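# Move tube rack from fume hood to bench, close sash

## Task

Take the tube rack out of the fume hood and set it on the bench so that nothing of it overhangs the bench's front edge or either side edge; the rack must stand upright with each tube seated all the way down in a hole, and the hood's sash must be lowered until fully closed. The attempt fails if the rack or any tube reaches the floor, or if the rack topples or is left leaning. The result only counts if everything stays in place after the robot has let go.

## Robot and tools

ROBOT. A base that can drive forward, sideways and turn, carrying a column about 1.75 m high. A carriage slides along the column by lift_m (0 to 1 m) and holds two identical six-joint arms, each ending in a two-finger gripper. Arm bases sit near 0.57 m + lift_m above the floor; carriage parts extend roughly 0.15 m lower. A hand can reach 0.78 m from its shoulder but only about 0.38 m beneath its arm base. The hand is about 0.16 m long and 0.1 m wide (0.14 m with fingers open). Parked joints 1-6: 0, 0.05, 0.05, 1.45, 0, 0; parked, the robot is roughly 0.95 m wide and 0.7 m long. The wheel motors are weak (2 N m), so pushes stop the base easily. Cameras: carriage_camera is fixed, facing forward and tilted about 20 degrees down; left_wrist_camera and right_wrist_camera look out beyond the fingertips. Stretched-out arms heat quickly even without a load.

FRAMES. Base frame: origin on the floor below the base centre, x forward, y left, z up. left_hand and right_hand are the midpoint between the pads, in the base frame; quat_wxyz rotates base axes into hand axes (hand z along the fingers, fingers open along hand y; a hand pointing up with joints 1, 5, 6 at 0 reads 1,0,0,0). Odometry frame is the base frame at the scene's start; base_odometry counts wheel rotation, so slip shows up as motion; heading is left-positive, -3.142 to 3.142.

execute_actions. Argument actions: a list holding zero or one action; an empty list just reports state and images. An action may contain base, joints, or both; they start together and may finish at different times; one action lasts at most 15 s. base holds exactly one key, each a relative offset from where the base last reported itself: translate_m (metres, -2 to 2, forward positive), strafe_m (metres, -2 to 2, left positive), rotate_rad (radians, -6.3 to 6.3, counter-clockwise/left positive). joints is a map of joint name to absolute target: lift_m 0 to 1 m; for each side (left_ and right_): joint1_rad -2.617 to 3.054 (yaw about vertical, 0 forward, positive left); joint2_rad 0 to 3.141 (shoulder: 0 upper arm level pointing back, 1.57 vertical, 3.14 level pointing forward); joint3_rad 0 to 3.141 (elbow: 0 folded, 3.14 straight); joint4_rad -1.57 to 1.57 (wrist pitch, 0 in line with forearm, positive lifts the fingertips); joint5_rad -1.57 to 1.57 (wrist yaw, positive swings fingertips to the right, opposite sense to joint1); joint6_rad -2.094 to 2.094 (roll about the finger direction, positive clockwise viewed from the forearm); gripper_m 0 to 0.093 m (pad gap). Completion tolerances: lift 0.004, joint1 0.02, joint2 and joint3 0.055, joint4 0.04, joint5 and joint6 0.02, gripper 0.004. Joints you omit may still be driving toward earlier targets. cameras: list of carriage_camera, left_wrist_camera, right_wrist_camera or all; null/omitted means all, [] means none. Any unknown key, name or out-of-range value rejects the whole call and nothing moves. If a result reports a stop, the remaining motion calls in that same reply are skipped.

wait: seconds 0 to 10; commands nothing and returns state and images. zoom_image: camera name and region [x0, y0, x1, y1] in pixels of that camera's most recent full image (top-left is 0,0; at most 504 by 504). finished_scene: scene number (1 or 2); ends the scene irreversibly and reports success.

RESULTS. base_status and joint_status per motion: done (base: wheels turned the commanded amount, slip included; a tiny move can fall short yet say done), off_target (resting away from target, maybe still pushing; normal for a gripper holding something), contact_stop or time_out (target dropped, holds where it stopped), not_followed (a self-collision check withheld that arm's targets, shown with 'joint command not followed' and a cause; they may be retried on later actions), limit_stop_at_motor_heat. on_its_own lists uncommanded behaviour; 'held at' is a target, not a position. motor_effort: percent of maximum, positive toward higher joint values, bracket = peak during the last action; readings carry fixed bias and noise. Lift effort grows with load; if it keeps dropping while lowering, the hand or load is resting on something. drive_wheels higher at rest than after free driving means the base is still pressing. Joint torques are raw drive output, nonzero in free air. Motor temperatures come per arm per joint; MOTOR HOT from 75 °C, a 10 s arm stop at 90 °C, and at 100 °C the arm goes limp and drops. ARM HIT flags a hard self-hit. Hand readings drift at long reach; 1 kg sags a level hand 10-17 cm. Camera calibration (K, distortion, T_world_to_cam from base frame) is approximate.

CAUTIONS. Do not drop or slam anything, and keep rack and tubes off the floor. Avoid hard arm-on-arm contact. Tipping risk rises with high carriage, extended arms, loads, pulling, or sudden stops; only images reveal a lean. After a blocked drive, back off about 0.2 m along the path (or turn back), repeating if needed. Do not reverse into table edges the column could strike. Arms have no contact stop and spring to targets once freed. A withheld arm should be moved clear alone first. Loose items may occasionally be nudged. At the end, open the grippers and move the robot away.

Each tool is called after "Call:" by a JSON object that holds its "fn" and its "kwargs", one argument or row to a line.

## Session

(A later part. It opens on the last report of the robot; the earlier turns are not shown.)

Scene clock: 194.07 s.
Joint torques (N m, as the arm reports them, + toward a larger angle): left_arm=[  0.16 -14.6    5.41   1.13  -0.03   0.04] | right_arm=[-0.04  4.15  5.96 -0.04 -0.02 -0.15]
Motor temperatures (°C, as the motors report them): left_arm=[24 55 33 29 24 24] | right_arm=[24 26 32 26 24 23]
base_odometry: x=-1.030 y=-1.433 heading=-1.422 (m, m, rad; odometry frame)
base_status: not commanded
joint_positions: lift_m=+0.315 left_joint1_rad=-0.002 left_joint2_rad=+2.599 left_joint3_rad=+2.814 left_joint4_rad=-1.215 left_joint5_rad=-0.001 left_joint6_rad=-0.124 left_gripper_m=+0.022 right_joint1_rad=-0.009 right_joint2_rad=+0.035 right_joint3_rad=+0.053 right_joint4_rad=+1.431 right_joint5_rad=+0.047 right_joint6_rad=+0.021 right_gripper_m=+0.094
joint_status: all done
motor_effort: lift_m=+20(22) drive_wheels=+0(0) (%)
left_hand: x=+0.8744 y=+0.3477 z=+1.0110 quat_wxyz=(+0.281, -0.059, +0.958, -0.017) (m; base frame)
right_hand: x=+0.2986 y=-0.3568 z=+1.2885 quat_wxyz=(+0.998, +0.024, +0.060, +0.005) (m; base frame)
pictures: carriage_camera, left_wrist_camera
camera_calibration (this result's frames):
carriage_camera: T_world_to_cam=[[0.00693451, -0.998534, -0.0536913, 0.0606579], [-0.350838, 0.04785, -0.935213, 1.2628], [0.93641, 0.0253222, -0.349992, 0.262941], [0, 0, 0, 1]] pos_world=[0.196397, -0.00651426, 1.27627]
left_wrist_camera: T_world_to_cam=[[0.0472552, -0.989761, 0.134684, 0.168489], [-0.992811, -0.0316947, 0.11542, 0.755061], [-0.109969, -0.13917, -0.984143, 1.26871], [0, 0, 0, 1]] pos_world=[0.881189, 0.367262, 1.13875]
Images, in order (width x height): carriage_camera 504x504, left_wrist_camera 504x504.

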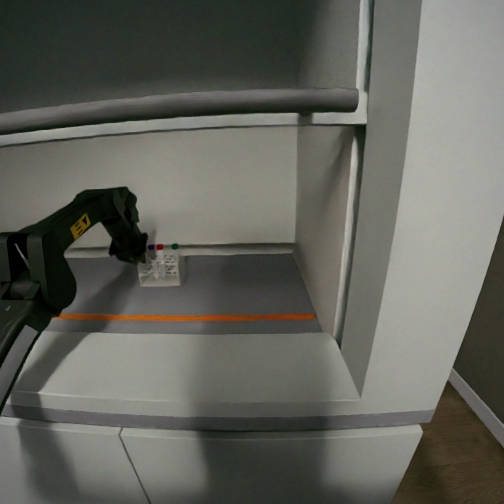

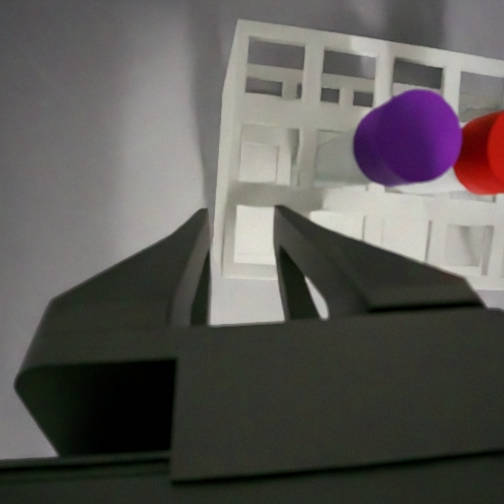

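Call:
{"fn": "execute_actions", "kwargs": {
  "actions": [
    {"base":{"translate_m":-0.009},"joints":{"lift_m":0.335}}
  ],
  "cameras": []
}}

Call:
{"fn": "execute_actions", "kwargs": {
  "actions": [
    {"joints":{"lift_m":0.305}}
  ],
  "cameras": ["left_wrist_camera"]
}}

Scene clock: 196.10 s.
Joint torques (N m, as the arm reports them, + toward a larger angle): left_arm=[ -0.01 -15.66   5.45   1.25  -0.04   0.03] | right_arm=[ 0.04  4.37  6.   -0.01 -0.02 -0.16]
Motor temperatures (°C, as the motors report them): left_arm=[24 55 33 29 24 24] | right_arm=[24 26 33 26 24 23]
base_odometry: x=-1.032 y=-1.425 heading=-1.422 (m, m, rad; odometry frame)
base_status: done
joint_positions: lift_m=+0.335 left_joint1_rad=-0.002 left_joint2_rad=+2.613 left_joint3_rad=+2.814 left_joint4_rad=-1.233 left_joint5_rad=-0.001 left_joint6_rad=-0.124 left_gripper_m=+0.022 right_joint1_rad=-0.009 right_joint2_rad=+0.035 right_joint3_rad=+0.053 right_joint4_rad=+1.432 right_joint5_rad=+0.047 right_joint6_rad=+0.021 right_gripper_m=+0.094
joint_status: all done
motor_effort: lift_m=+24(29) drive_wheels=+3(20) (%)
left_hand: x=+0.8710 y=+0.3478 z=+1.0205 quat_wxyz=(+0.266, -0.059, +0.962, -0.016) (m; base frame)
right_hand: x=+0.2983 y=-0.3568 z=+1.3081 quat_wxyz=(+0.998, +0.024, +0.060, +0.005) (m; base frame)
pictures: none
No camera images: the call's "cameras" was empty. Leave "cameras" out to get every camera's image.

Scene clock: 196.73 s.
Joint torques (N m, as the arm reports them, + toward a larger angle): left_arm=[ -0.02 -12.24   5.44   1.21  -0.04   0.01] | right_arm=[ 0.03  4.3   6.13 -0.05 -0.02 -0.14]
Motor temperatures (°C, as the motors report them): left_arm=[24 55 33 29 24 24] | right_arm=[24 26 33 26 24 23]
base_odometry: x=-1.032 y=-1.425 heading=-1.422 (m, m, rad; odometry frame)
base_status: not commanded
joint_positions: lift_m=+0.305 left_joint1_rad=-0.002 left_joint2_rad=+2.572 left_joint3_rad=+2.814 left_joint4_rad=-1.225 left_joint5_rad=-0.001 left_joint6_rad=-0.124 left_gripper_m=+0.022 right_joint1_rad=-0.009 right_joint2_rad=+0.035 right_joint3_rad=+0.053 right_joint4_rad=+1.432 right_joint5_rad=+0.047 right_joint6_rad=+0.021 right_gripper_m=+0.094
joint_status: all done
motor_effort: lift_m=+20(20) drive_wheels=+3(3) (%)
left_hand: x=+0.8710 y=+0.3478 z=+1.0157 quat_wxyz=(+0.289, -0.059, +0.955, -0.018) (m; base frame)
right_hand: x=+0.2982 y=-0.3568 z=+1.2786 quat_wxyz=(+0.998, +0.024, +0.059, +0.005) (m; base frame)
pictures: left_wrist_camera
camera_calibration (this result's frames):
left_wrist_camera: T_world_to_cam=[[0.0451453, -0.989791, 0.135189, 0.169423], [-0.994639, -0.0319333, 0.098351, 0.770133], [-0.0930299, -0.138905, -0.985926, 1.25994], [0, 0, 0, 1]] pos_world=[0.875567, 0.367297, 1.14356]
Images, in order (width x height): left_wrist_camera 504x504.

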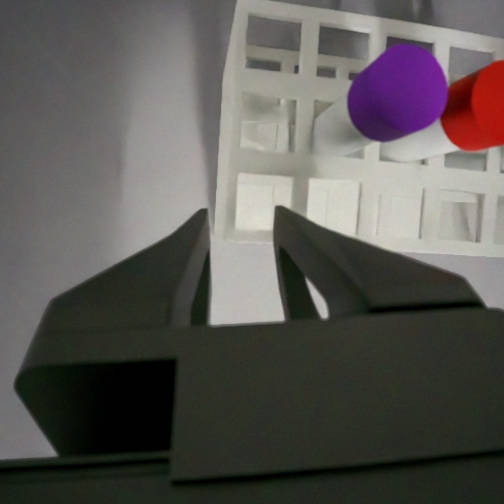

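Call:
{"fn": "execute_actions", "kwargs": {
  "actions": [
    {"joints":{"lift_m":0.35}}
  ],
  "cameras": []
}}

Call:
{"fn": "execute_actions", "kwargs": {
  "actions": [
    {"base":{"translate_m":-0.2}}
  ],
  "cameras": []
}}

Call:
{"fn": "execute_actions", "kwargs": {
  "actions": [
    {"joints":{"left_joint2_rad":2.2,"left_joint3_rad":1.8,"left_joint4_rad":0.36,"left_joint6_rad":0,"left_gripper_m":0.03}}
  ],
  "cameras": []
}}

Call:
{"fn": "execute_actions", "kwargs": {
  "actions": [
    {"joints":{"lift_m":0.18}}
  ],
  "cameras": ["left_wrist_camera","carriage_camera"]
}}

Scene clock: 201.80 s.
Joint torques (N m, as the arm reports them, + toward a larger angle): left_arm=[  0.09 -15.65   5.25   1.21  -0.01   0.03] | right_arm=[-0.04  4.36  6.04  0.01 -0.03 -0.13]
Motor temperatures (°C, as the motors report them): left_arm=[24 55 33 29 24 24] | right_arm=[24 26 33 26 24 23]
base_odometry: x=-1.032 y=-1.425 heading=-1.422 (m, m, rad; odometry frame)
base_status: not commanded
joint_positions: lift_m=+0.350 left_joint1_rad=-0.002 left_joint2_rad=+2.614 left_joint3_rad=+2.814 left_joint4_rad=-1.235 left_joint5_rad=-0.001 left_joint6_rad=-0.124 left_gripper_m=+0.022 right_joint1_rad=-0.009 right_joint2_rad=+0.035 right_joint3_rad=+0.053 right_joint4_rad=+1.432 right_joint5_rad=+0.047 right_joint6_rad=+0.021 right_gripper_m=+0.094
joint_status: all done
motor_effort: lift_m=+24(29) drive_wheels=+2(3) (%)
left_hand: x=+0.8707 y=+0.3478 z=+1.0346 quat_wxyz=(+0.264, -0.059, +0.963, -0.016) (m; base frame)
right_hand: x=+0.2983 y=-0.3568 z=+1.3232 quat_wxyz=(+0.998, +0.024, +0.060, +0.005) (m; base frame)
pictures: none
No camera images: the call's "cameras" was empty. Leave "cameras" out to get every camera's image.

Scene clock: 203.87 s.
Joint torques (N m, as the arm reports them, + toward a larger angle): left_arm=[ -0.07 -15.6    5.42   1.24  -0.05   0.  ] | right_arm=[-0.14  4.33  5.94 -0.02 -0.04 -0.14]
Motor temperatures (°C, as the motors report them): left_arm=[24 55 33 29 24 24] | right_arm=[24 26 33 26 24 23]
base_odometry: x=-1.061 y=-1.227 heading=-1.422 (m, m, rad; odometry frame)
base_status: done
joint_positions: lift_m=+0.350 left_joint1_rad=-0.002 left_joint2_rad=+2.614 left_joint3_rad=+2.814 left_joint4_rad=-1.238 left_joint5_rad=-0.001 left_joint6_rad=-0.124 left_gripper_m=+0.022 right_joint1_rad=-0.009 right_joint2_rad=+0.035 right_joint3_rad=+0.053 right_joint4_rad=+1.432 right_joint5_rad=+0.047 right_joint6_rad=+0.021 right_gripper_m=+0.094
joint_status: not commanded
motor_effort: lift_m=+24(24) drive_wheels=-3(27) (%)
left_hand: x=+0.8701 y=+0.3478 z=+1.0343 quat_wxyz=(+0.263, -0.059, +0.963, -0.016) (m; base frame)
right_hand: x=+0.2983 y=-0.3568 z=+1.3232 quat_wxyz=(+0.998, +0.024, +0.060, +0.005) (m; base frame)
pictures: none
No camera images: the call's "cameras" was empty. Leave "cameras" out to get every camera's image.

Scene clock: 205.60 s.
Joint torques (N m, as the arm reports them, + toward a larger angle): left_arm=[  0.08 -15.56   6.72   2.04  -0.05   0.03] | right_arm=[ 0.01  4.42  6.   -0.03 -0.03 -0.14]
Motor temperatures (°C, as the motors report them): left_arm=[24 55 33 30 24 24] | right_arm=[24 26 33 26 24 23]
base_odometry: x=-1.061 y=-1.227 heading=-1.422 (m, m, rad; odometry frame)
base_status: not commanded
joint_positions: lift_m=+0.350 left_joint1_rad=-0.002 left_joint2_rad=+2.208 left_joint3_rad=+1.812 left_joint4_rad=+0.350 left_joint5_rad=-0.001 left_joint6_rad=-0.006 left_gripper_m=+0.030 right_joint1_rad=-0.009 right_joint2_rad=+0.035 right_joint3_rad=+0.053 right_joint4_rad=+1.432 right_joint5_rad=+0.047 right_joint6_rad=+0.021 right_gripper_m=+0.094
joint_status: all done
motor_effort: lift_m=+23(24) drive_wheels=+0(2) (%)
left_hand: x=+0.9408 y=+0.3472 z=+1.1671 quat_wxyz=(+0.690, -0.002, +0.723, -0.002) (m; base frame)
right_hand: x=+0.2982 y=-0.3568 z=+1.3233 quat_wxyz=(+0.998, +0.024, +0.059, +0.005) (m; base frame)
pictures: none
No camera images: the call's "cameras" was empty. Leave "cameras" out to get every camera's image.

Scene clock: 206.83 s.
Joint torques (N m, as the arm reports them, + toward a larger angle): left_arm=[  0.19 -15.21   6.84   2.02  -0.03   0.05] | right_arm=[-0.03  4.47  5.99 -0.03 -0.04 -0.15]
Motor temperatures (°C, as the motors report them): left_arm=[24 56 33 30 24 24] | right_arm=[24 26 33 26 24 23]
base_odometry: x=-1.061 y=-1.227 heading=-1.422 (m, m, rad; odometry frame)
base_status: not commanded
joint_positions: lift_m=+0.180 left_joint1_rad=-0.002 left_joint2_rad=+2.205 left_joint3_rad=+1.812 left_joint4_rad=+0.356 left_joint5_rad=-0.001 left_joint6_rad=-0.006 left_gripper_m=+0.030 right_joint1_rad=-0.009 right_joint2_rad=+0.035 right_joint3_rad=+0.053 right_joint4_rad=+1.432 right_joint5_rad=+0.047 right_joint6_rad=+0.021 right_gripper_m=+0.094
joint_status: all done
motor_effort: lift_m=+22(22) drive_wheels=+0(1) (%)
left_hand: x=+0.9403 y=+0.3472 z=+1.0009 quat_wxyz=(+0.694, -0.002, +0.720, -0.003) (m; base frame)
right_hand: x=+0.2983 y=-0.3568 z=+1.1533 quat_wxyz=(+0.998, +0.024, +0.060, +0.005) (m; base frame)
pictures: carriage_camera, left_wrist_camera
camera_calibration (this result's frames):
carriage_camera: T_world_to_cam=[[0.00693451, -0.998534, -0.0536913, 0.0534004], [-0.350838, 0.04785, -0.935213, 1.13638], [0.93641, 0.0253222, -0.349992, 0.215631], [0, 0, 0, 1]] pos_world=[0.196397, -0.00651426, 1.1411]
left_wrist_camera: T_world_to_cam=[[-0.0890305, -0.996029, -0.000100679, 0.431423], [-0.661406, 0.0591956, -0.747688, 1.34236], [0.744725, -0.0665005, -0.66405, 0.11662], [0, 0, 0, 1]] pos_world=[0.839406, 0.358003, 1.08115]
Images, in order (width x height): carriage_camera 504x504, left_wrist_camera 504x504.

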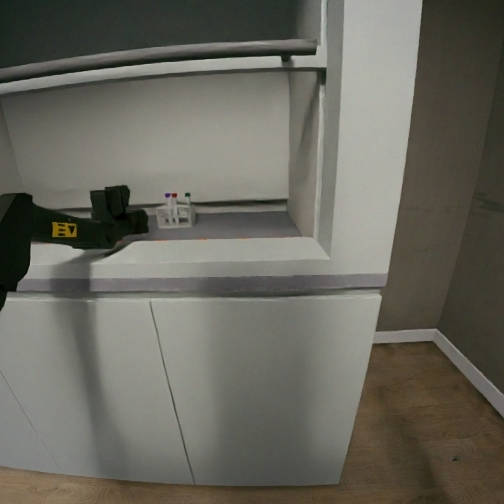

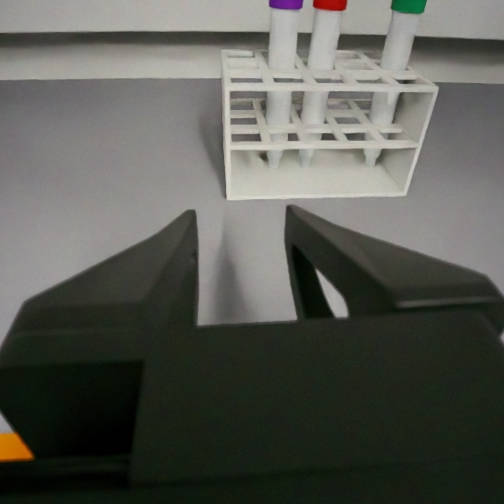

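Call:
{"fn": "execute_actions", "kwargs": {
  "actions": [
    {"base":{"translate_m":0.1},"joints":{"lift_m":0.145}}
  ],
  "cameras": ["left_wrist_camera","carriage_camera"]
}}

Call:
{"fn": "zoom_image", "kwargs": {
  "camera": "carriage_camera",
  "region": [60,150,220,270]
}}

Scene clock: 210.83 s.
Joint torques (N m, as the arm reports them, + toward a larger angle): left_arm=[  0.28 -11.89   6.79   1.88  -0.03   0.04] | right_arm=[-0.01  4.47  6.05 -0.02 -0.04 -0.15]
Motor temperatures (°C, as the motors report them): left_arm=[24 56 33 31 24 24] | right_arm=[24 26 33 26 24 23]
base_odometry: x=-1.046 y=-1.326 heading=-1.422 (m, m, rad; odometry frame)
base_status: done
joint_positions: lift_m=+0.145 left_joint1_rad=-0.002 left_joint2_rad=+2.162 left_joint3_rad=+1.814 left_joint4_rad=+0.368 left_joint5_rad=-0.001 left_joint6_rad=-0.006 left_gripper_m=+0.030 right_joint1_rad=-0.009 right_joint2_rad=+0.035 right_joint3_rad=+0.053 right_joint4_rad=+1.432 right_joint5_rad=+0.047 right_joint6_rad=+0.021 right_gripper_m=+0.094
joint_status: all done
motor_effort: lift_m=+20(20) drive_wheels=+3(30) (%)
left_hand: x=+0.9328 y=+0.3472 z=+0.9977 quat_wxyz=(+0.714, -0.002, +0.700, -0.003) (m; base frame)
right_hand: x=+0.2983 y=-0.3569 z=+1.1186 quat_wxyz=(+0.998, +0.024, +0.060, +0.005) (m; base frame)
pictures: carriage_camera, left_wrist_camera
camera_calibration (this result's frames):
carriage_camera: T_world_to_cam=[[0.00693451, -0.998534, -0.0536913, 0.051534], [-0.350838, 0.04785, -0.935213, 1.10388], [0.93641, 0.0253222, -0.349992, 0.203465], [0, 0, 0, 1]] pos_world=[0.196397, -0.00651426, 1.10634]
left_wrist_camera: T_world_to_cam=[[-0.0888848, -0.996029, -0.00502331, 0.435543], [-0.617862, 0.0590918, -0.784063, 1.33068], [0.781246, -0.0665876, -0.620661, 0.0428041], [0, 0, 0, 1]] pos_world=[0.827451, 0.358031, 1.07209]
Images, in order (width x height): carriage_camera 504x504, left_wrist_camera 504x504.

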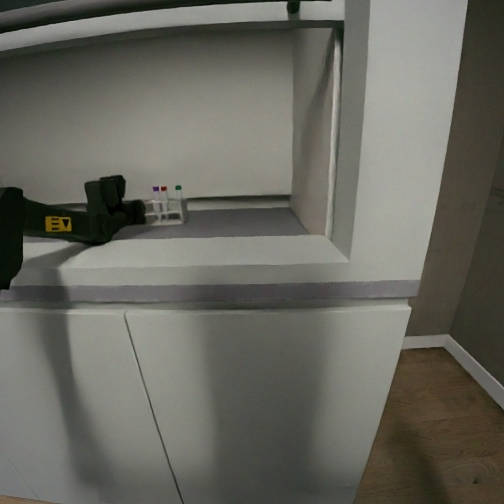

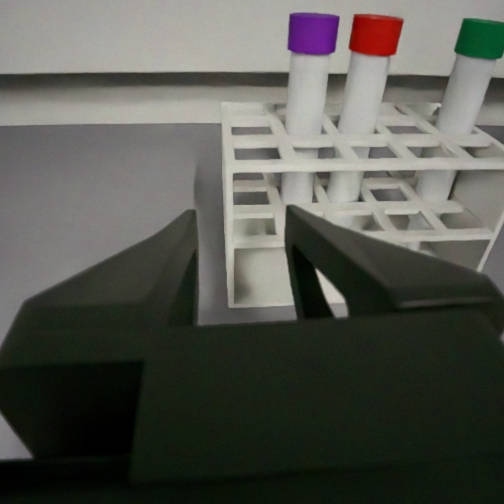

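Region (60, 150, 220, 270) of carriage_camera's 504x504 image, scaled by 3.150, with more detail than that image has; it fills the top 378 rows of this view, and the rest is white.

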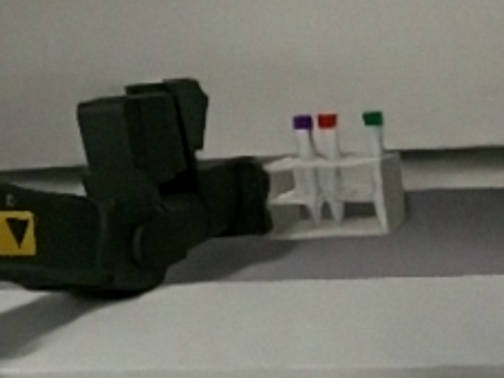

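Call:
{"fn": "execute_actions", "kwargs": {
  "actions": [
    {"base":{"translate_m":0.03},"joints":{"lift_m":0.165,"left_joint2_rad":2.2,"left_joint4_rad":0.26}}
  ],
  "cameras": ["left_wrist_camera","carriage_camera"]
}}

Call:
{"fn": "zoom_image", "kwargs": {
  "camera": "carriage_camera",
  "region": [60,150,220,270]
}}

Scene clock: 213.60 s.
Joint torques (N m, as the arm reports them, + toward a larger angle): left_arm=[  0.16 -13.72   6.6    1.92  -0.03   0.02] | right_arm=[-0.05  4.38  6.   -0.02 -0.01 -0.14]
Motor temperatures (°C, as the motors report them): left_arm=[24 55 33 31 24 24] | right_arm=[24 26 33 26 24 23]
base_odometry: x=-1.042 y=-1.355 heading=-1.422 (m, m, rad; odometry frame)
base_status: done
joint_positions: lift_m=+0.165 left_joint1_rad=-0.002 left_joint2_rad=+2.187 left_joint3_rad=+1.814 left_joint4_rad=+0.271 left_joint5_rad=-0.001 left_joint6_rad=-0.006 left_gripper_m=+0.030 right_joint1_rad=-0.009 right_joint2_rad=+0.035 right_joint3_rad=+0.053 right_joint4_rad=+1.431 right_joint5_rad=+0.047 right_joint6_rad=+0.021 right_gripper_m=+0.094
joint_status: all done
motor_effort: lift_m=+24(28) drive_wheels=-1(28) (%)
left_hand: x=+0.9362 y=+0.3472 z=+0.9775 quat_wxyz=(+0.670, -0.002, +0.742, -0.002) (m; base frame)
right_hand: x=+0.2986 y=-0.3569 z=+1.1381 quat_wxyz=(+0.998, +0.024, +0.060, +0.005) (m; base frame)
pictures: carriage_camera, left_wrist_camera
camera_calibration (this result's frames):
carriage_camera: T_world_to_cam=[[0.00693451, -0.998534, -0.0536913, 0.0525828], [-0.350838, 0.04785, -0.935213, 1.12214], [0.93641, 0.0253222, -0.349992, 0.210302], [0, 0, 0, 1]] pos_world=[0.196397, -0.00651426, 1.12587]
left_wrist_camera: T_world_to_cam=[[-0.0888955, -0.996028, 0.0051042, 0.425847], [-0.708199, 0.0596016, -0.703493, 1.32261], [0.700395, -0.0661521, -0.710684, 0.191149], [0, 0, 0, 1]] pos_world=[0.840644, 0.357971, 1.06412]
Images, in order (width x height): carriage_camera 504x504, left_wrist_camera 504x504.

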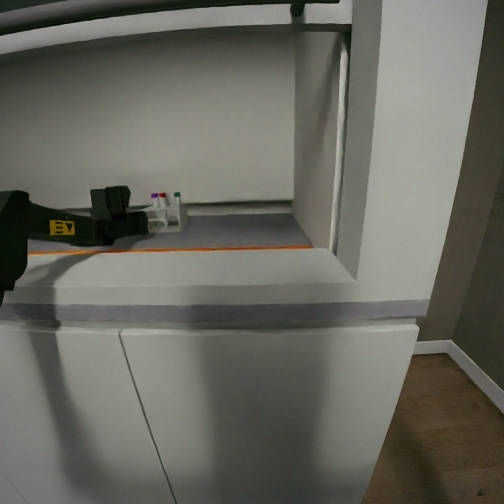

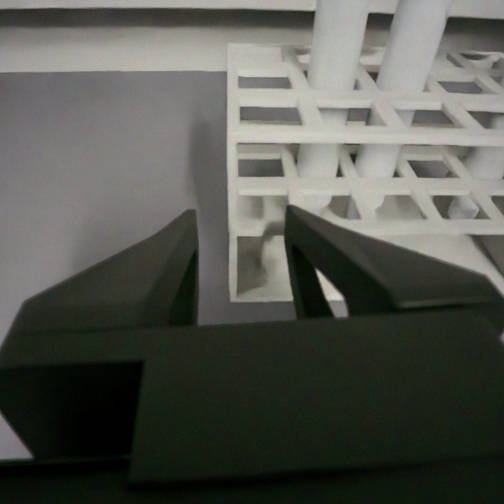

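Region (60, 150, 220, 270) of carriage_camera's 504x504 image, scaled by 3.150, with more detail than that image has; it fills the top 378 rows of this view, and the rest is white.

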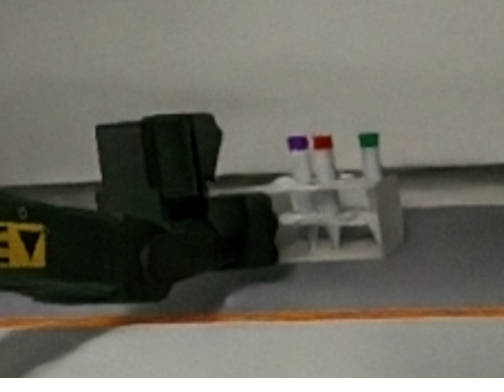

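Call:
{"fn": "execute_actions", "kwargs": {
  "actions": [
    {"base":{"translate_m":0.025}}
  ],
  "cameras": ["left_wrist_camera"]
}}

Call:
{"fn": "execute_actions", "kwargs": {
  "actions": [
    {"base":{"translate_m":0.025}}
  ],
  "cameras": ["left_wrist_camera","carriage_camera"]
}}

Scene clock: 215.77 s.
Joint torques (N m, as the arm reports them, + toward a larger angle): left_arm=[  0.01 -13.71   6.57   1.86  -0.03   0.04] | right_arm=[ 0.01  4.39  6.15 -0.02 -0.03 -0.15]
Motor temperatures (°C, as the motors report them): left_arm=[24 55 34 31 24 24] | right_arm=[24 26 33 26 24 23]
base_odometry: x=-1.038 y=-1.380 heading=-1.422 (m, m, rad; odometry frame)
base_status: done
joint_positions: lift_m=+0.165 left_joint1_rad=-0.002 left_joint2_rad=+2.189 left_joint3_rad=+1.814 left_joint4_rad=+0.269 left_joint5_rad=-0.001 left_joint6_rad=-0.006 left_gripper_m=+0.030 right_joint1_rad=-0.009 right_joint2_rad=+0.035 right_joint3_rad=+0.053 right_joint4_rad=+1.431 right_joint5_rad=+0.047 right_joint6_rad=+0.021 right_gripper_m=+0.094
joint_status: not commanded
motor_effort: lift_m=+24(24) drive_wheels=-3(15) (%)
left_hand: x=+0.9363 y=+0.3472 z=+0.9760 quat_wxyz=(+0.669, -0.002, +0.743, -0.002) (m; base frame)
right_hand: x=+0.2985 y=-0.3569 z=+1.1381 quat_wxyz=(+0.998, +0.024, +0.060, +0.005) (m; base frame)
pictures: left_wrist_camera
camera_calibration (this result's frames):
left_wrist_camera: T_world_to_cam=[[-0.0888754, -0.996028, 0.00543421, 0.425529], [-0.710877, 0.059608, -0.700786, 1.32151], [0.697678, -0.0661457, -0.713351, 0.195067], [0, 0, 0, 1]] pos_world=[0.841155, 0.357969, 1.06293]
Images, in order (width x height): left_wrist_camera 504x504.

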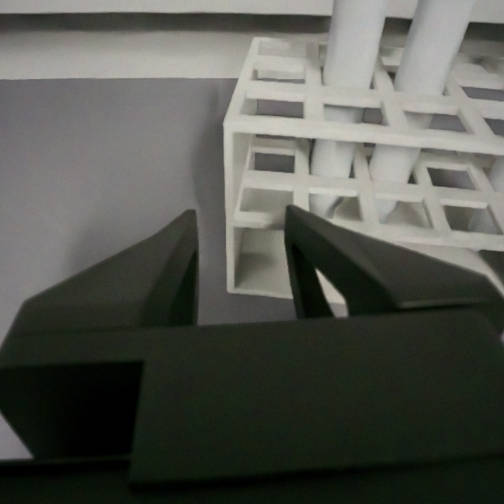

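Scene clock: 216.70 s.
Joint torques (N m, as the arm reports them, + toward a larger angle): left_arm=[  0.24 -13.96   6.62   1.91  -0.01   0.07] | right_arm=[-0.02  4.36  6.11 -0.02 -0.04 -0.14]
Motor temperatures (°C, as the motors report them): left_arm=[24 55 34 31 24 24] | right_arm=[24 26 33 26 24 23]
base_odometry: x=-1.034 y=-1.405 heading=-1.421 (m, m, rad; odometry frame)
base_status: done
joint_positions: lift_m=+0.165 left_joint1_rad=-0.002 left_joint2_rad=+2.189 left_joint3_rad=+1.814 left_joint4_rad=+0.268 left_joint5_rad=-0.001 left_joint6_rad=-0.006 left_gripper_m=+0.030 right_joint1_rad=-0.009 right_joint2_rad=+0.035 right_joint3_rad=+0.053 right_joint4_rad=+1.431 right_joint5_rad=+0.047 right_joint6_rad=+0.021 right_gripper_m=+0.094
joint_status: not commanded
motor_effort: lift_m=+24(25) drive_wheels=-3(27) (%)
left_hand: x=+0.9364 y=+0.3472 z=+0.9753 quat_wxyz=(+0.668, -0.002, +0.744, -0.002) (m; base frame)
right_hand: x=+0.2984 y=-0.3569 z=+1.1381 quat_wxyz=(+0.998, +0.024, +0.060, +0.005) (m; base frame)
pictures: carriage_camera, left_wrist_camera
camera_calibration (this result's frames):
carriage_camera: T_world_to_cam=[[0.00693451, -0.998534, -0.0536913, 0.0525828], [-0.350838, 0.04785, -0.935213, 1.12214], [0.93641, 0.0253222, -0.349992, 0.210302], [0, 0, 0, 1]] pos_world=[0.196397, -0.00651426, 1.12587]
left_wrist_camera: T_world_to_cam=[[-0.088867, -0.996028, 0.00556619, 0.425405], [-0.711945, 0.0596106, -0.6997, 1.32104], [0.696589, -0.0661431, -0.714415, 0.19657], [0, 0, 0, 1]] pos_world=[0.841387, 0.357969, 1.0624]
Images, in order (width x height): carriage_camera 504x504, left_wrist_camera 504x504.

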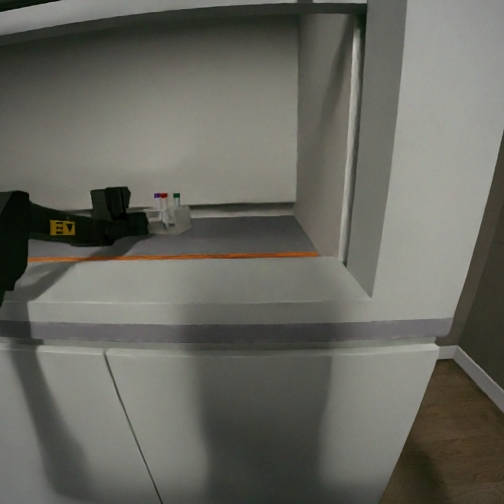

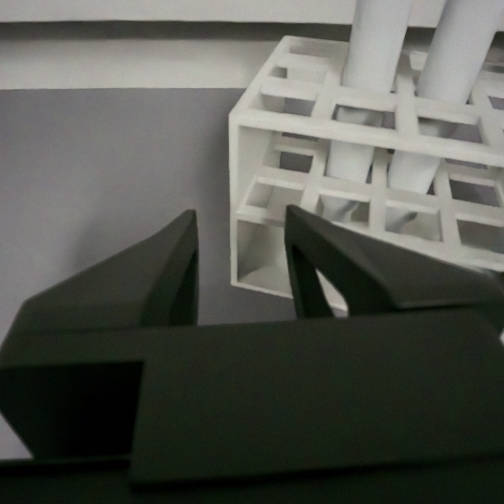

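Call:
{"fn": "execute_actions", "kwargs": {
  "actions": [
    {"base":{"translate_m":-0.01},"joints":{"lift_m":0.185}}
  ],
  "cameras": ["left_wrist_camera"]
}}

Call:
{"fn": "execute_actions", "kwargs": {
  "actions": [
    {"base":{"translate_m":0.03}}
  ],
  "cameras": ["left_wrist_camera","carriage_camera"]
}}

Scene clock: 218.67 s.
Joint torques (N m, as the arm reports them, + toward a larger angle): left_arm=[ -0.04 -14.28   6.78   1.96  -0.01   0.04] | right_arm=[-0.05  4.35  6.14 -0.03 -0.03 -0.15]
Motor temperatures (°C, as the motors report them): left_arm=[24 55 34 32 24 24] | right_arm=[24 26 33 26 24 23]
base_odometry: x=-1.036 y=-1.395 heading=-1.422 (m, m, rad; odometry frame)
base_status: done
joint_positions: lift_m=+0.185 left_joint1_rad=-0.002 left_joint2_rad=+2.195 left_joint3_rad=+1.814 left_joint4_rad=+0.265 left_joint5_rad=-0.001 left_joint6_rad=-0.006 left_gripper_m=+0.030 right_joint1_rad=-0.009 right_joint2_rad=+0.035 right_joint3_rad=+0.053 right_joint4_rad=+1.433 right_joint5_rad=+0.047 right_joint6_rad=+0.021 right_gripper_m=+0.094
joint_status: all done
motor_effort: lift_m=+24(29) drive_wheels=+4(28) (%)
left_hand: x=+0.9372 y=+0.3472 z=+0.9910 quat_wxyz=(+0.665, -0.002, +0.747, -0.002) (m; base frame)
right_hand: x=+0.2981 y=-0.3568 z=+1.1582 quat_wxyz=(+0.998, +0.024, +0.059, +0.005) (m; base frame)
pictures: left_wrist_camera
camera_calibration (this result's frames):
left_wrist_camera: T_world_to_cam=[[-0.0888148, -0.996028, 0.00632484, 0.424579], [-0.718057, 0.0596251, -0.693425, 1.33207], [0.690294, -0.0661281, -0.720501, 0.219233], [0, 0, 0, 1]] pos_world=[0.842876, 0.357965, 1.07896]
Images, in order (width x height): left_wrist_camera 504x504.

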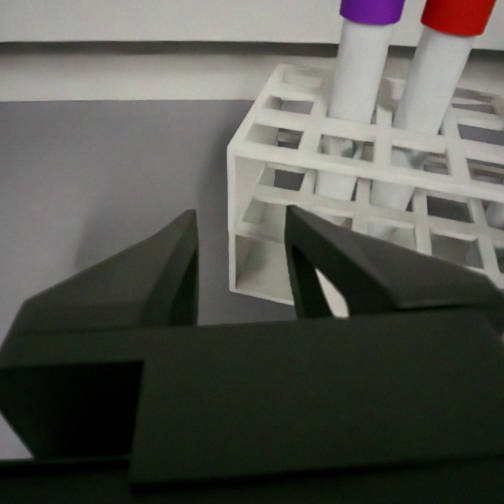

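Scene clock: 219.63 s.
Joint torques (N m, as the arm reports them, + toward a larger angle): left_arm=[  0.25 -14.37   6.72   1.94  -0.01   0.04] | right_arm=[-0.04  4.44  6.1   0.01 -0.04 -0.17]
Motor temperatures (°C, as the motors report them): left_arm=[24 55 34 32 24 24] | right_arm=[24 26 33 26 24 23]
base_odometry: x=-1.031 y=-1.424 heading=-1.421 (m, m, rad; odometry frame)
base_status: done
joint_positions: lift_m=+0.185 left_joint1_rad=-0.002 left_joint2_rad=+2.195 left_joint3_rad=+1.814 left_joint4_rad=+0.264 left_joint5_rad=-0.001 left_joint6_rad=-0.006 left_gripper_m=+0.030 right_joint1_rad=-0.009 right_joint2_rad=+0.035 right_joint3_rad=+0.053 right_joint4_rad=+1.431 right_joint5_rad=+0.047 right_joint6_rad=+0.021 right_gripper_m=+0.094
joint_status: not commanded
motor_effort: lift_m=+24(24) drive_wheels=-4(27) (%)
left_hand: x=+0.9371 y=+0.3472 z=+0.9907 quat_wxyz=(+0.665, -0.002, +0.747, -0.002) (m; base frame)
right_hand: x=+0.2984 y=-0.3568 z=+1.1581 quat_wxyz=(+0.998, +0.024, +0.060, +0.005) (m; base frame)
pictures: carriage_camera, left_wrist_camera
camera_calibration (this result's frames):
carriage_camera: T_world_to_cam=[[0.00693451, -0.998534, -0.0536913, 0.0536584], [-0.350838, 0.04785, -0.935213, 1.14088], [0.93641, 0.0253222, -0.349992, 0.217313], [0, 0, 0, 1]] pos_world=[0.196397, -0.00651426, 1.1459]
left_wrist_camera: T_world_to_cam=[[-0.0888075, -0.996028, 0.00642376, 0.424473], [-0.71885, 0.059627, -0.692603, 1.33178], [0.689469, -0.0661261, -0.72129, 0.220609], [0, 0, 0, 1]] pos_world=[0.842944, 0.357965, 1.07879]
Images, in order (width x height): carriage_camera 504x504, left_wrist_camera 504x504.

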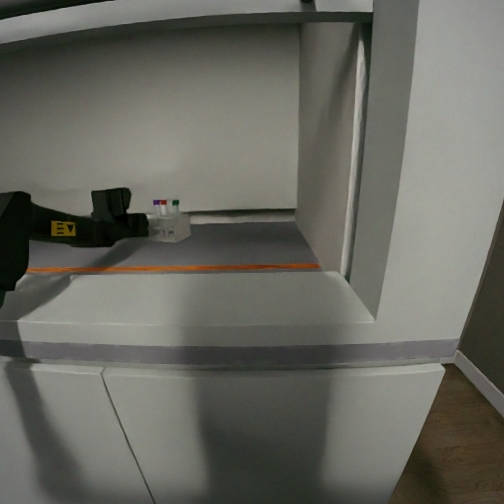

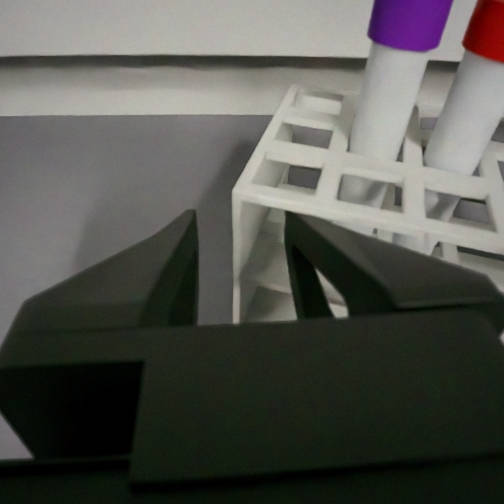

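Call:
{"fn": "execute_actions", "kwargs": {
  "actions": [
    {"base":{"translate_m":0.022}}
  ],
  "cameras": ["left_wrist_camera"]
}}

Call:
{"fn": "execute_actions", "kwargs": {
  "actions": [
    {"joints":{"left_gripper_m":0}}
  ],
  "cameras": ["left_wrist_camera"]
}}

Call:
{"fn": "execute_actions", "kwargs": {
  "actions": [
    {"joints":{"lift_m":0.23}}
  ],
  "cameras": ["left_wrist_camera","carriage_camera"]
}}

Scene clock: 222.03 s.
Joint torques (N m, as the arm reports them, + toward a larger angle): left_arm=[  0.04 -14.15   6.66   1.95  -0.01   0.01] | right_arm=[ 0.06  4.35  6.07 -0.04 -0.04 -0.14]
Motor temperatures (°C, as the motors report them): left_arm=[24 55 34 32 24 24] | right_arm=[24 26 33 26 24 23]
base_odometry: x=-1.028 y=-1.446 heading=-1.421 (m, m, rad; odometry frame)
base_status: done
joint_positions: lift_m=+0.185 left_joint1_rad=-0.002 left_joint2_rad=+2.195 left_joint3_rad=+1.814 left_joint4_rad=+0.263 left_joint5_rad=-0.001 left_joint6_rad=-0.006 left_gripper_m=+0.030 right_joint1_rad=-0.009 right_joint2_rad=+0.035 right_joint3_rad=+0.053 right_joint4_rad=+1.431 right_joint5_rad=+0.047 right_joint6_rad=+0.021 right_gripper_m=+0.094
joint_status: not commanded
motor_effort: lift_m=+24(24) drive_wheels=+4(33) (%)
left_hand: x=+0.9371 y=+0.3472 z=+0.9906 quat_wxyz=(+0.664, -0.002, +0.747, -0.002) (m; base frame)
right_hand: x=+0.2984 y=-0.3568 z=+1.1581 quat_wxyz=(+0.998, +0.024, +0.060, +0.005) (m; base frame)
pictures: left_wrist_camera
camera_calibration (this result's frames):
left_wrist_camera: T_world_to_cam=[[-0.0888051, -0.996028, 0.00645673, 0.424438], [-0.719114, 0.0596277, -0.692329, 1.33168], [0.689194, -0.0661254, -0.721553, 0.221068], [0, 0, 0, 1]] pos_world=[0.842967, 0.357965, 1.07873]
Images, in order (width x height): left_wrist_camera 504x504.

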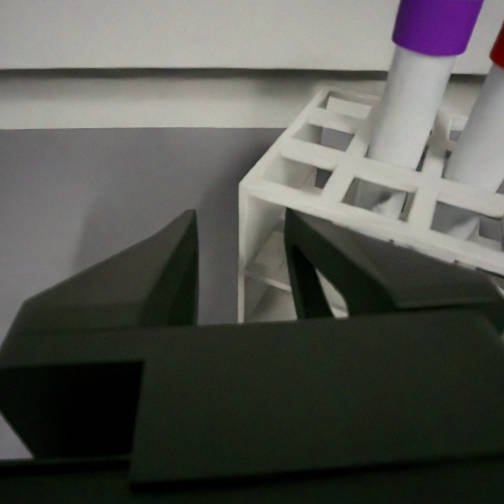

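Scene clock: 222.67 s.
Joint torques (N m, as the arm reports them, + toward a larger angle): left_arm=[  0.12 -14.38   6.8    1.98  -0.04   0.01] | right_arm=[-0.02  4.37  6.21  0.01 -0.02 -0.15]
Motor temperatures (°C, as the motors report them): left_arm=[24 55 34 32 24 24] | right_arm=[24 26 33 26 24 23]
base_odometry: x=-1.028 y=-1.446 heading=-1.421 (m, m, rad; odometry frame)
base_status: not commanded
joint_positions: lift_m=+0.185 left_joint1_rad=-0.001 left_joint2_rad=+2.195 left_joint3_rad=+1.814 left_joint4_rad=+0.263 left_joint5_rad=+0.000 left_joint6_rad=-0.003 left_gripper_m=+0.002 right_joint1_rad=-0.009 right_joint2_rad=+0.035 right_joint3_rad=+0.053 right_joint4_rad=+1.431 right_joint5_rad=+0.047 right_joint6_rad=+0.021 right_gripper_m=+0.094
joint_status: all done
motor_effort: lift_m=+24(24) drive_wheels=+4(4) (%)
left_hand: x=+0.9371 y=+0.3480 z=+0.9906 quat_wxyz=(+0.664, -0.001, +0.747, -0.001) (m; base frame)
right_hand: x=+0.2984 y=-0.3568 z=+1.1581 quat_wxyz=(+0.998, +0.024, +0.060, +0.005) (m; base frame)
pictures: left_wrist_camera
camera_calibration (this result's frames):
left_wrist_camera: T_world_to_cam=[[-0.0887285, -0.996048, 0.00394839, 0.427678], [-0.719117, 0.0613155, -0.692178, 1.3309], [0.689201, -0.0642553, -0.721716, 0.220625], [0, 0, 0, 1]] pos_world=[0.842967, 0.358559, 1.07876]
Images, in order (width x height): left_wrist_camera 504x504.

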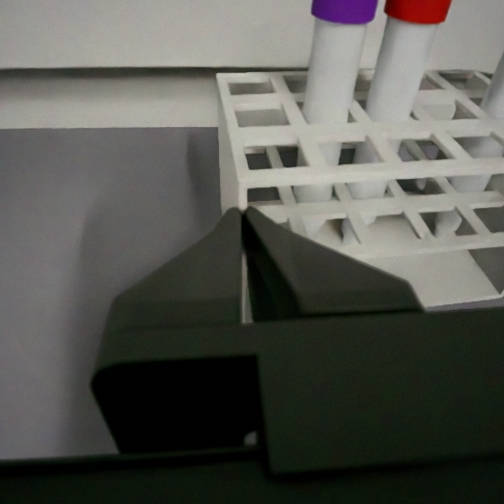

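Scene clock: 223.47 s.
Joint torques (N m, as the arm reports them, + toward a larger angle): left_arm=[  0.   -14.99   7.19   2.16  -0.03  -0.01] | right_arm=[-0.14  4.36  6.09 -0.03 -0.01 -0.14]
Motor temperatures (°C, as the motors report them): left_arm=[24 55 34 32 24 24] | right_arm=[24 26 33 26 24 23]
base_odometry: x=-1.028 y=-1.446 heading=-1.421 (m, m, rad; odometry frame)
base_status: not commanded
joint_positions: lift_m=+0.230 left_joint1_rad=-0.001 left_joint2_rad=+2.202 left_joint3_rad=+1.807 left_joint4_rad=+0.240 left_joint5_rad=+0.000 left_joint6_rad=-0.001 left_gripper_m=+0.002 right_joint1_rad=-0.009 right_joint2_rad=+0.035 right_joint3_rad=+0.053 right_joint4_rad=+1.431 right_joint5_rad=+0.047 right_joint6_rad=+0.021 right_gripper_m=+0.094
joint_status: all done
motor_effort: lift_m=+24(29) drive_wheels=+4(4) (%)
left_hand: x=+0.9369 y=+0.3481 z=+1.0214 quat_wxyz=(+0.650, +0.000, +0.760, +0.000) (m; base frame)
right_hand: x=+0.2984 y=-0.3568 z=+1.2031 quat_wxyz=(+0.998, +0.024, +0.060, +0.005) (m; base frame)
pictures: carriage_camera, left_wrist_camera
camera_calibration (this result's frames):
carriage_camera: T_world_to_cam=[[0.00693451, -0.998534, -0.0536913, 0.0560755], [-0.350838, 0.04785, -0.935213, 1.18298], [0.93641, 0.0253222, -0.349992, 0.23307], [0, 0, 0, 1]] pos_world=[0.196397, -0.00651426, 1.19092]
left_wrist_camera: T_world_to_cam=[[-0.0884895, -0.996064, 0.00501897, 0.426291], [-0.745246, 0.0628622, -0.663819, 1.347], [0.660891, -0.0624814, -0.747876, 0.295587], [0, 0, 0, 1]] pos_world=[0.846218, 0.358407, 1.11309]
Images, in order (width x height): carriage_camera 504x504, left_wrist_camera 504x504.

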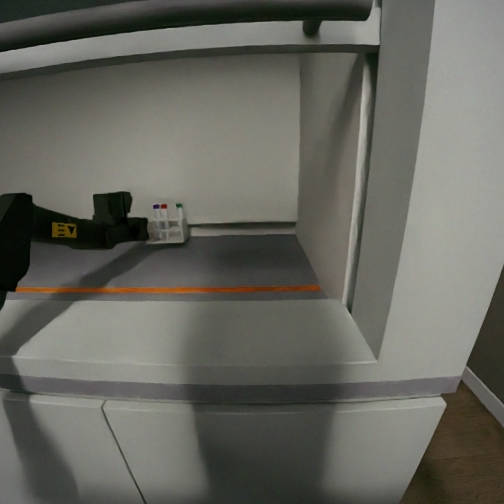

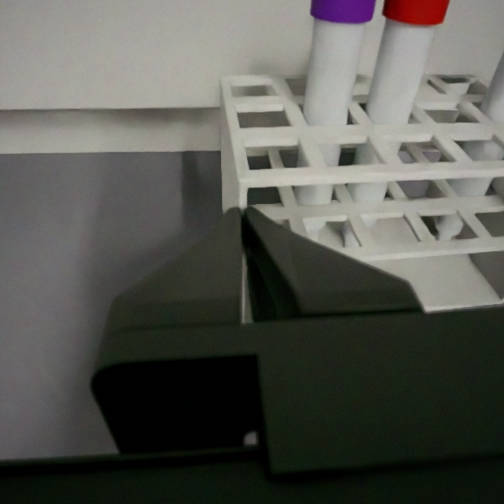

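Call:
{"fn": "execute_actions", "kwargs": {
  "actions": [
    {"joints":{"lift_m":0.187}}
  ],
  "cameras": []
}}

Call:
{"fn": "execute_actions", "kwargs": {
  "actions": [
    {"joints":{"left_gripper_m":0.022}}
  ],
  "cameras": []
}}

Call:
{"fn": "execute_actions", "kwargs": {
  "actions": [
    {"base":{"translate_m":0.025}}
  ],
  "cameras": ["left_wrist_camera"]
}}

Call:
{"fn": "execute_actions", "kwargs": {
  "actions": [
    {"joints":{"left_gripper_m":0}}
  ],
  "cameras": []
}}

Call:
{"fn": "execute_actions", "kwargs": {
  "actions": [
    {"joints":{"lift_m":0.25}}
  ],
  "cameras": ["left_wrist_camera","carriage_camera"]
}}

Scene clock: 226.13 s.
Joint torques (N m, as the arm reports them, + toward a larger angle): left_arm=[ -0.03 -14.91   6.98   1.81  -0.03  -0.01] | right_arm=[-0.09  4.27  6.12 -0.04 -0.02 -0.11]
Motor temperatures (°C, as the motors report them): left_arm=[24 56 34 32 24 24] | right_arm=[24 26 33 26 24 23]
base_odometry: x=-1.028 y=-1.446 heading=-1.421 (m, m, rad; odometry frame)
base_status: not commanded
joint_positions: lift_m=+0.187 left_joint1_rad=-0.001 left_joint2_rad=+2.201 left_joint3_rad=+1.806 left_joint4_rad=+0.282 left_joint5_rad=-0.001 left_joint6_rad=-0.001 left_gripper_m=+0.002 right_joint1_rad=-0.009 right_joint2_rad=+0.035 right_joint3_rad=+0.053 right_joint4_rad=+1.431 right_joint5_rad=+0.047 right_joint6_rad=+0.021 right_gripper_m=+0.094
joint_status: all done
motor_effort: lift_m=+21(22) drive_wheels=-2(3) (%)
left_hand: x=+0.9381 y=+0.3481 z=+0.9895 quat_wxyz=(+0.666, +0.000, +0.746, +0.000) (m; base frame)
right_hand: x=+0.2984 y=-0.3568 z=+1.1604 quat_wxyz=(+0.998, +0.024, +0.060, +0.005) (m; base frame)
pictures: none
No camera images: the call's "cameras" was empty. Leave "cameras" out to get every camera's image.

Scene clock: 226.63 s.
Joint torques (N m, as the arm reports them, + toward a larger angle): left_arm=[  0.05 -14.92   7.19   1.88  -0.04  -0.04] | right_arm=[-0.06  4.42  6.   -0.03 -0.03 -0.16]
Motor temperatures (°C, as the motors report them): left_arm=[24 56 34 32 24 24] | right_arm=[24 26 33 26 24 23]
base_odometry: x=-1.028 y=-1.446 heading=-1.421 (m, m, rad; odometry frame)
base_status: not commanded
joint_positions: lift_m=+0.187 left_joint1_rad=-0.001 left_joint2_rad=+2.201 left_joint3_rad=+1.806 left_joint4_rad=+0.276 left_joint5_rad=-0.001 left_joint6_rad=-0.001 left_gripper_m=+0.022 right_joint1_rad=-0.009 right_joint2_rad=+0.035 right_joint3_rad=+0.053 right_joint4_rad=+1.431 right_joint5_rad=+0.047 right_joint6_rad=+0.021 right_gripper_m=+0.094
joint_status: all done
motor_effort: lift_m=+21(21) drive_wheels=-1(2) (%)
left_hand: x=+0.9380 y=+0.3481 z=+0.9882 quat_wxyz=(+0.664, +0.000, +0.748, +0.000) (m; base frame)
right_hand: x=+0.2984 y=-0.3568 z=+1.1604 quat_wxyz=(+0.998, +0.024, +0.060, +0.005) (m; base frame)
pictures: none
No camera images: the call's "cameras" was empty. Leave "cameras" out to get every camera's image.

Scene clock: 227.57 s.
Joint torques (N m, as the arm reports them, + toward a larger angle): left_arm=[ -0.09 -12.6    7.26   1.99   0.02  -0.02] | right_arm=[-0.08  4.39  6.05  0.01 -0.01 -0.16]
Motor temperatures (°C, as the motors report them): left_arm=[24 56 34 33 24 24] | right_arm=[24 26 33 26 24 23]
base_odometry: x=-1.024 y=-1.471 heading=-1.420 (m, m, rad; odometry frame)
base_status: done
joint_positions: lift_m=+0.187 left_joint1_rad=-0.001 left_joint2_rad=+2.174 left_joint3_rad=+1.803 left_joint4_rad=+0.259 left_joint5_rad=+0.000 left_joint6_rad=-0.001 left_gripper_m=+0.022 right_joint1_rad=-0.009 right_joint2_rad=+0.035 right_joint3_rad=+0.053 right_joint4_rad=+1.430 right_joint5_rad=+0.047 right_joint6_rad=+0.021 right_gripper_m=+0.094
joint_status: not commanded
motor_effort: lift_m=+21(21) drive_wheels=+12(32) (%)
left_hand: x=+0.9331 y=+0.3481 z=+1.0002 quat_wxyz=(+0.667, +0.000, +0.745, +0.000) (m; base frame)
right_hand: x=+0.2987 y=-0.3568 z=+1.1604 quat_wxyz=(+0.998, +0.024, +0.061, +0.005) (m; base frame)
pictures: left_wrist_camera
camera_calibration (this result's frames):
left_wrist_camera: T_world_to_cam=[[-0.0886262, -0.996064, 0.00110395, 0.430108], [-0.714886, 0.0628361, -0.696412, 1.33439], [0.693602, -0.0625096, -0.717641, 0.221503], [0, 0, 0, 1]] pos_world=[0.838423, 0.358414, 1.08777]
Images, in order (width x height): left_wrist_camera 504x504.

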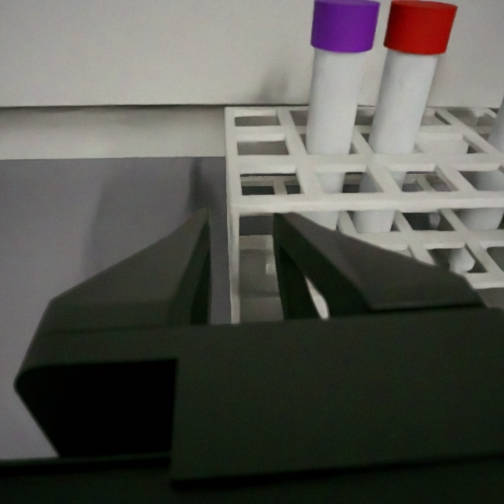

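Scene clock: 228.07 s.
Joint torques (N m, as the arm reports them, + toward a larger angle): left_arm=[  0.12 -12.62   7.35   1.97  -0.03  -0.01] | right_arm=[-0.01  4.29  6.02  0.   -0.01 -0.12]
Motor temperatures (°C, as the motors report them): left_arm=[24 56 34 33 24 24] | right_arm=[24 26 33 26 24 23]
base_odometry: x=-1.024 y=-1.471 heading=-1.420 (m, m, rad; odometry frame)
base_status: not commanded
joint_positions: lift_m=+0.187 left_joint1_rad=-0.001 left_joint2_rad=+2.174 left_joint3_rad=+1.803 left_joint4_rad=+0.259 left_joint5_rad=+0.000 left_joint6_rad=+0.000 left_gripper_m=+0.002 right_joint1_rad=-0.009 right_joint2_rad=+0.035 right_joint3_rad=+0.053 right_joint4_rad=+1.430 right_joint5_rad=+0.047 right_joint6_rad=+0.021 right_gripper_m=+0.094
joint_status: all done
motor_effort: lift_m=+21(21) drive_wheels=+12(12) (%)
left_hand: x=+0.9331 y=+0.3481 z=+1.0001 quat_wxyz=(+0.667, +0.000, +0.745, +0.000) (m; base frame)
right_hand: x=+0.2987 y=-0.3568 z=+1.1604 quat_wxyz=(+0.998, +0.024, +0.061, +0.005) (m; base frame)
pictures: none
No camera images: the call's "cameras" was empty. Leave "cameras" out to get every camera's image.

Scene clock: 228.87 s.
Joint torques (N m, as the arm reports them, + toward a larger angle): left_arm=[  0.07 -14.82   7.37   2.16  -0.06  -0.05] | right_arm=[-0.1   4.38  6.17  0.02 -0.03 -0.13]
Motor temperatures (°C, as the motors report them): left_arm=[24 56 34 33 24 24] | right_arm=[24 26 33 26 24 23]
base_odometry: x=-1.024 y=-1.471 heading=-1.421 (m, m, rad; odometry frame)
base_status: not commanded
joint_positions: lift_m=+0.250 left_joint1_rad=-0.001 left_joint2_rad=+2.202 left_joint3_rad=+1.803 left_joint4_rad=+0.239 left_joint5_rad=+0.000 left_joint6_rad=+0.000 left_gripper_m=+0.002 right_joint1_rad=-0.009 right_joint2_rad=+0.035 right_joint3_rad=+0.053 right_joint4_rad=+1.430 right_joint5_rad=+0.047 right_joint6_rad=+0.021 right_gripper_m=+0.094
joint_status: all done
motor_effort: lift_m=+24(29) drive_wheels=+4(12) (%)
left_hand: x=+0.9365 y=+0.3481 z=+1.0401 quat_wxyz=(+0.649, +0.000, +0.761, +0.000) (m; base frame)
right_hand: x=+0.2987 y=-0.3568 z=+1.2231 quat_wxyz=(+0.998, +0.024, +0.060, +0.005) (m; base frame)
pictures: carriage_camera, left_wrist_camera
camera_calibration (this result's frames):
carriage_camera: T_world_to_cam=[[0.00693451, -0.998534, -0.0536913, 0.0571483], [-0.350838, 0.04785, -0.935213, 1.20167], [0.93641, 0.0253222, -0.349992, 0.240063], [0, 0, 0, 1]] pos_world=[0.196397, -0.00651426, 1.2109]
left_wrist_camera: T_world_to_cam=[[-0.0886541, -0.996054, 0.00416078, 0.427207], [-0.747257, 0.0637467, -0.661471, 1.35825], [0.658595, -0.0617513, -0.74996, 0.313885], [0, 0, 0, 1]] pos_world=[0.846115, 0.35832, 1.13207]
Images, in order (width x height): carriage_camera 504x504, left_wrist_camera 504x504.

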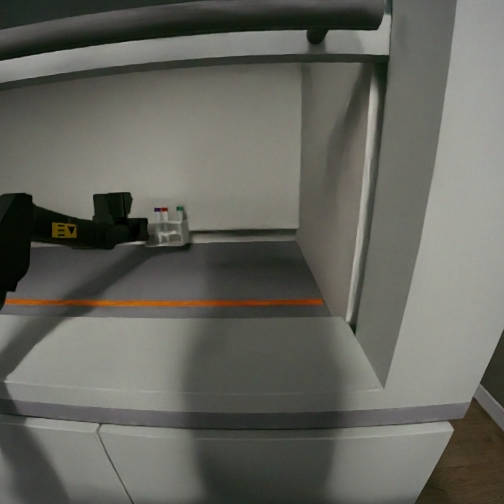

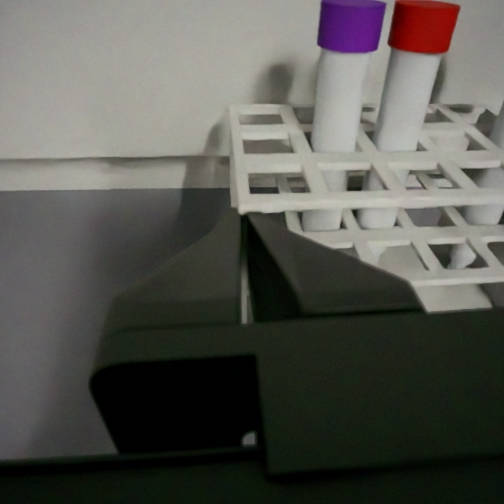

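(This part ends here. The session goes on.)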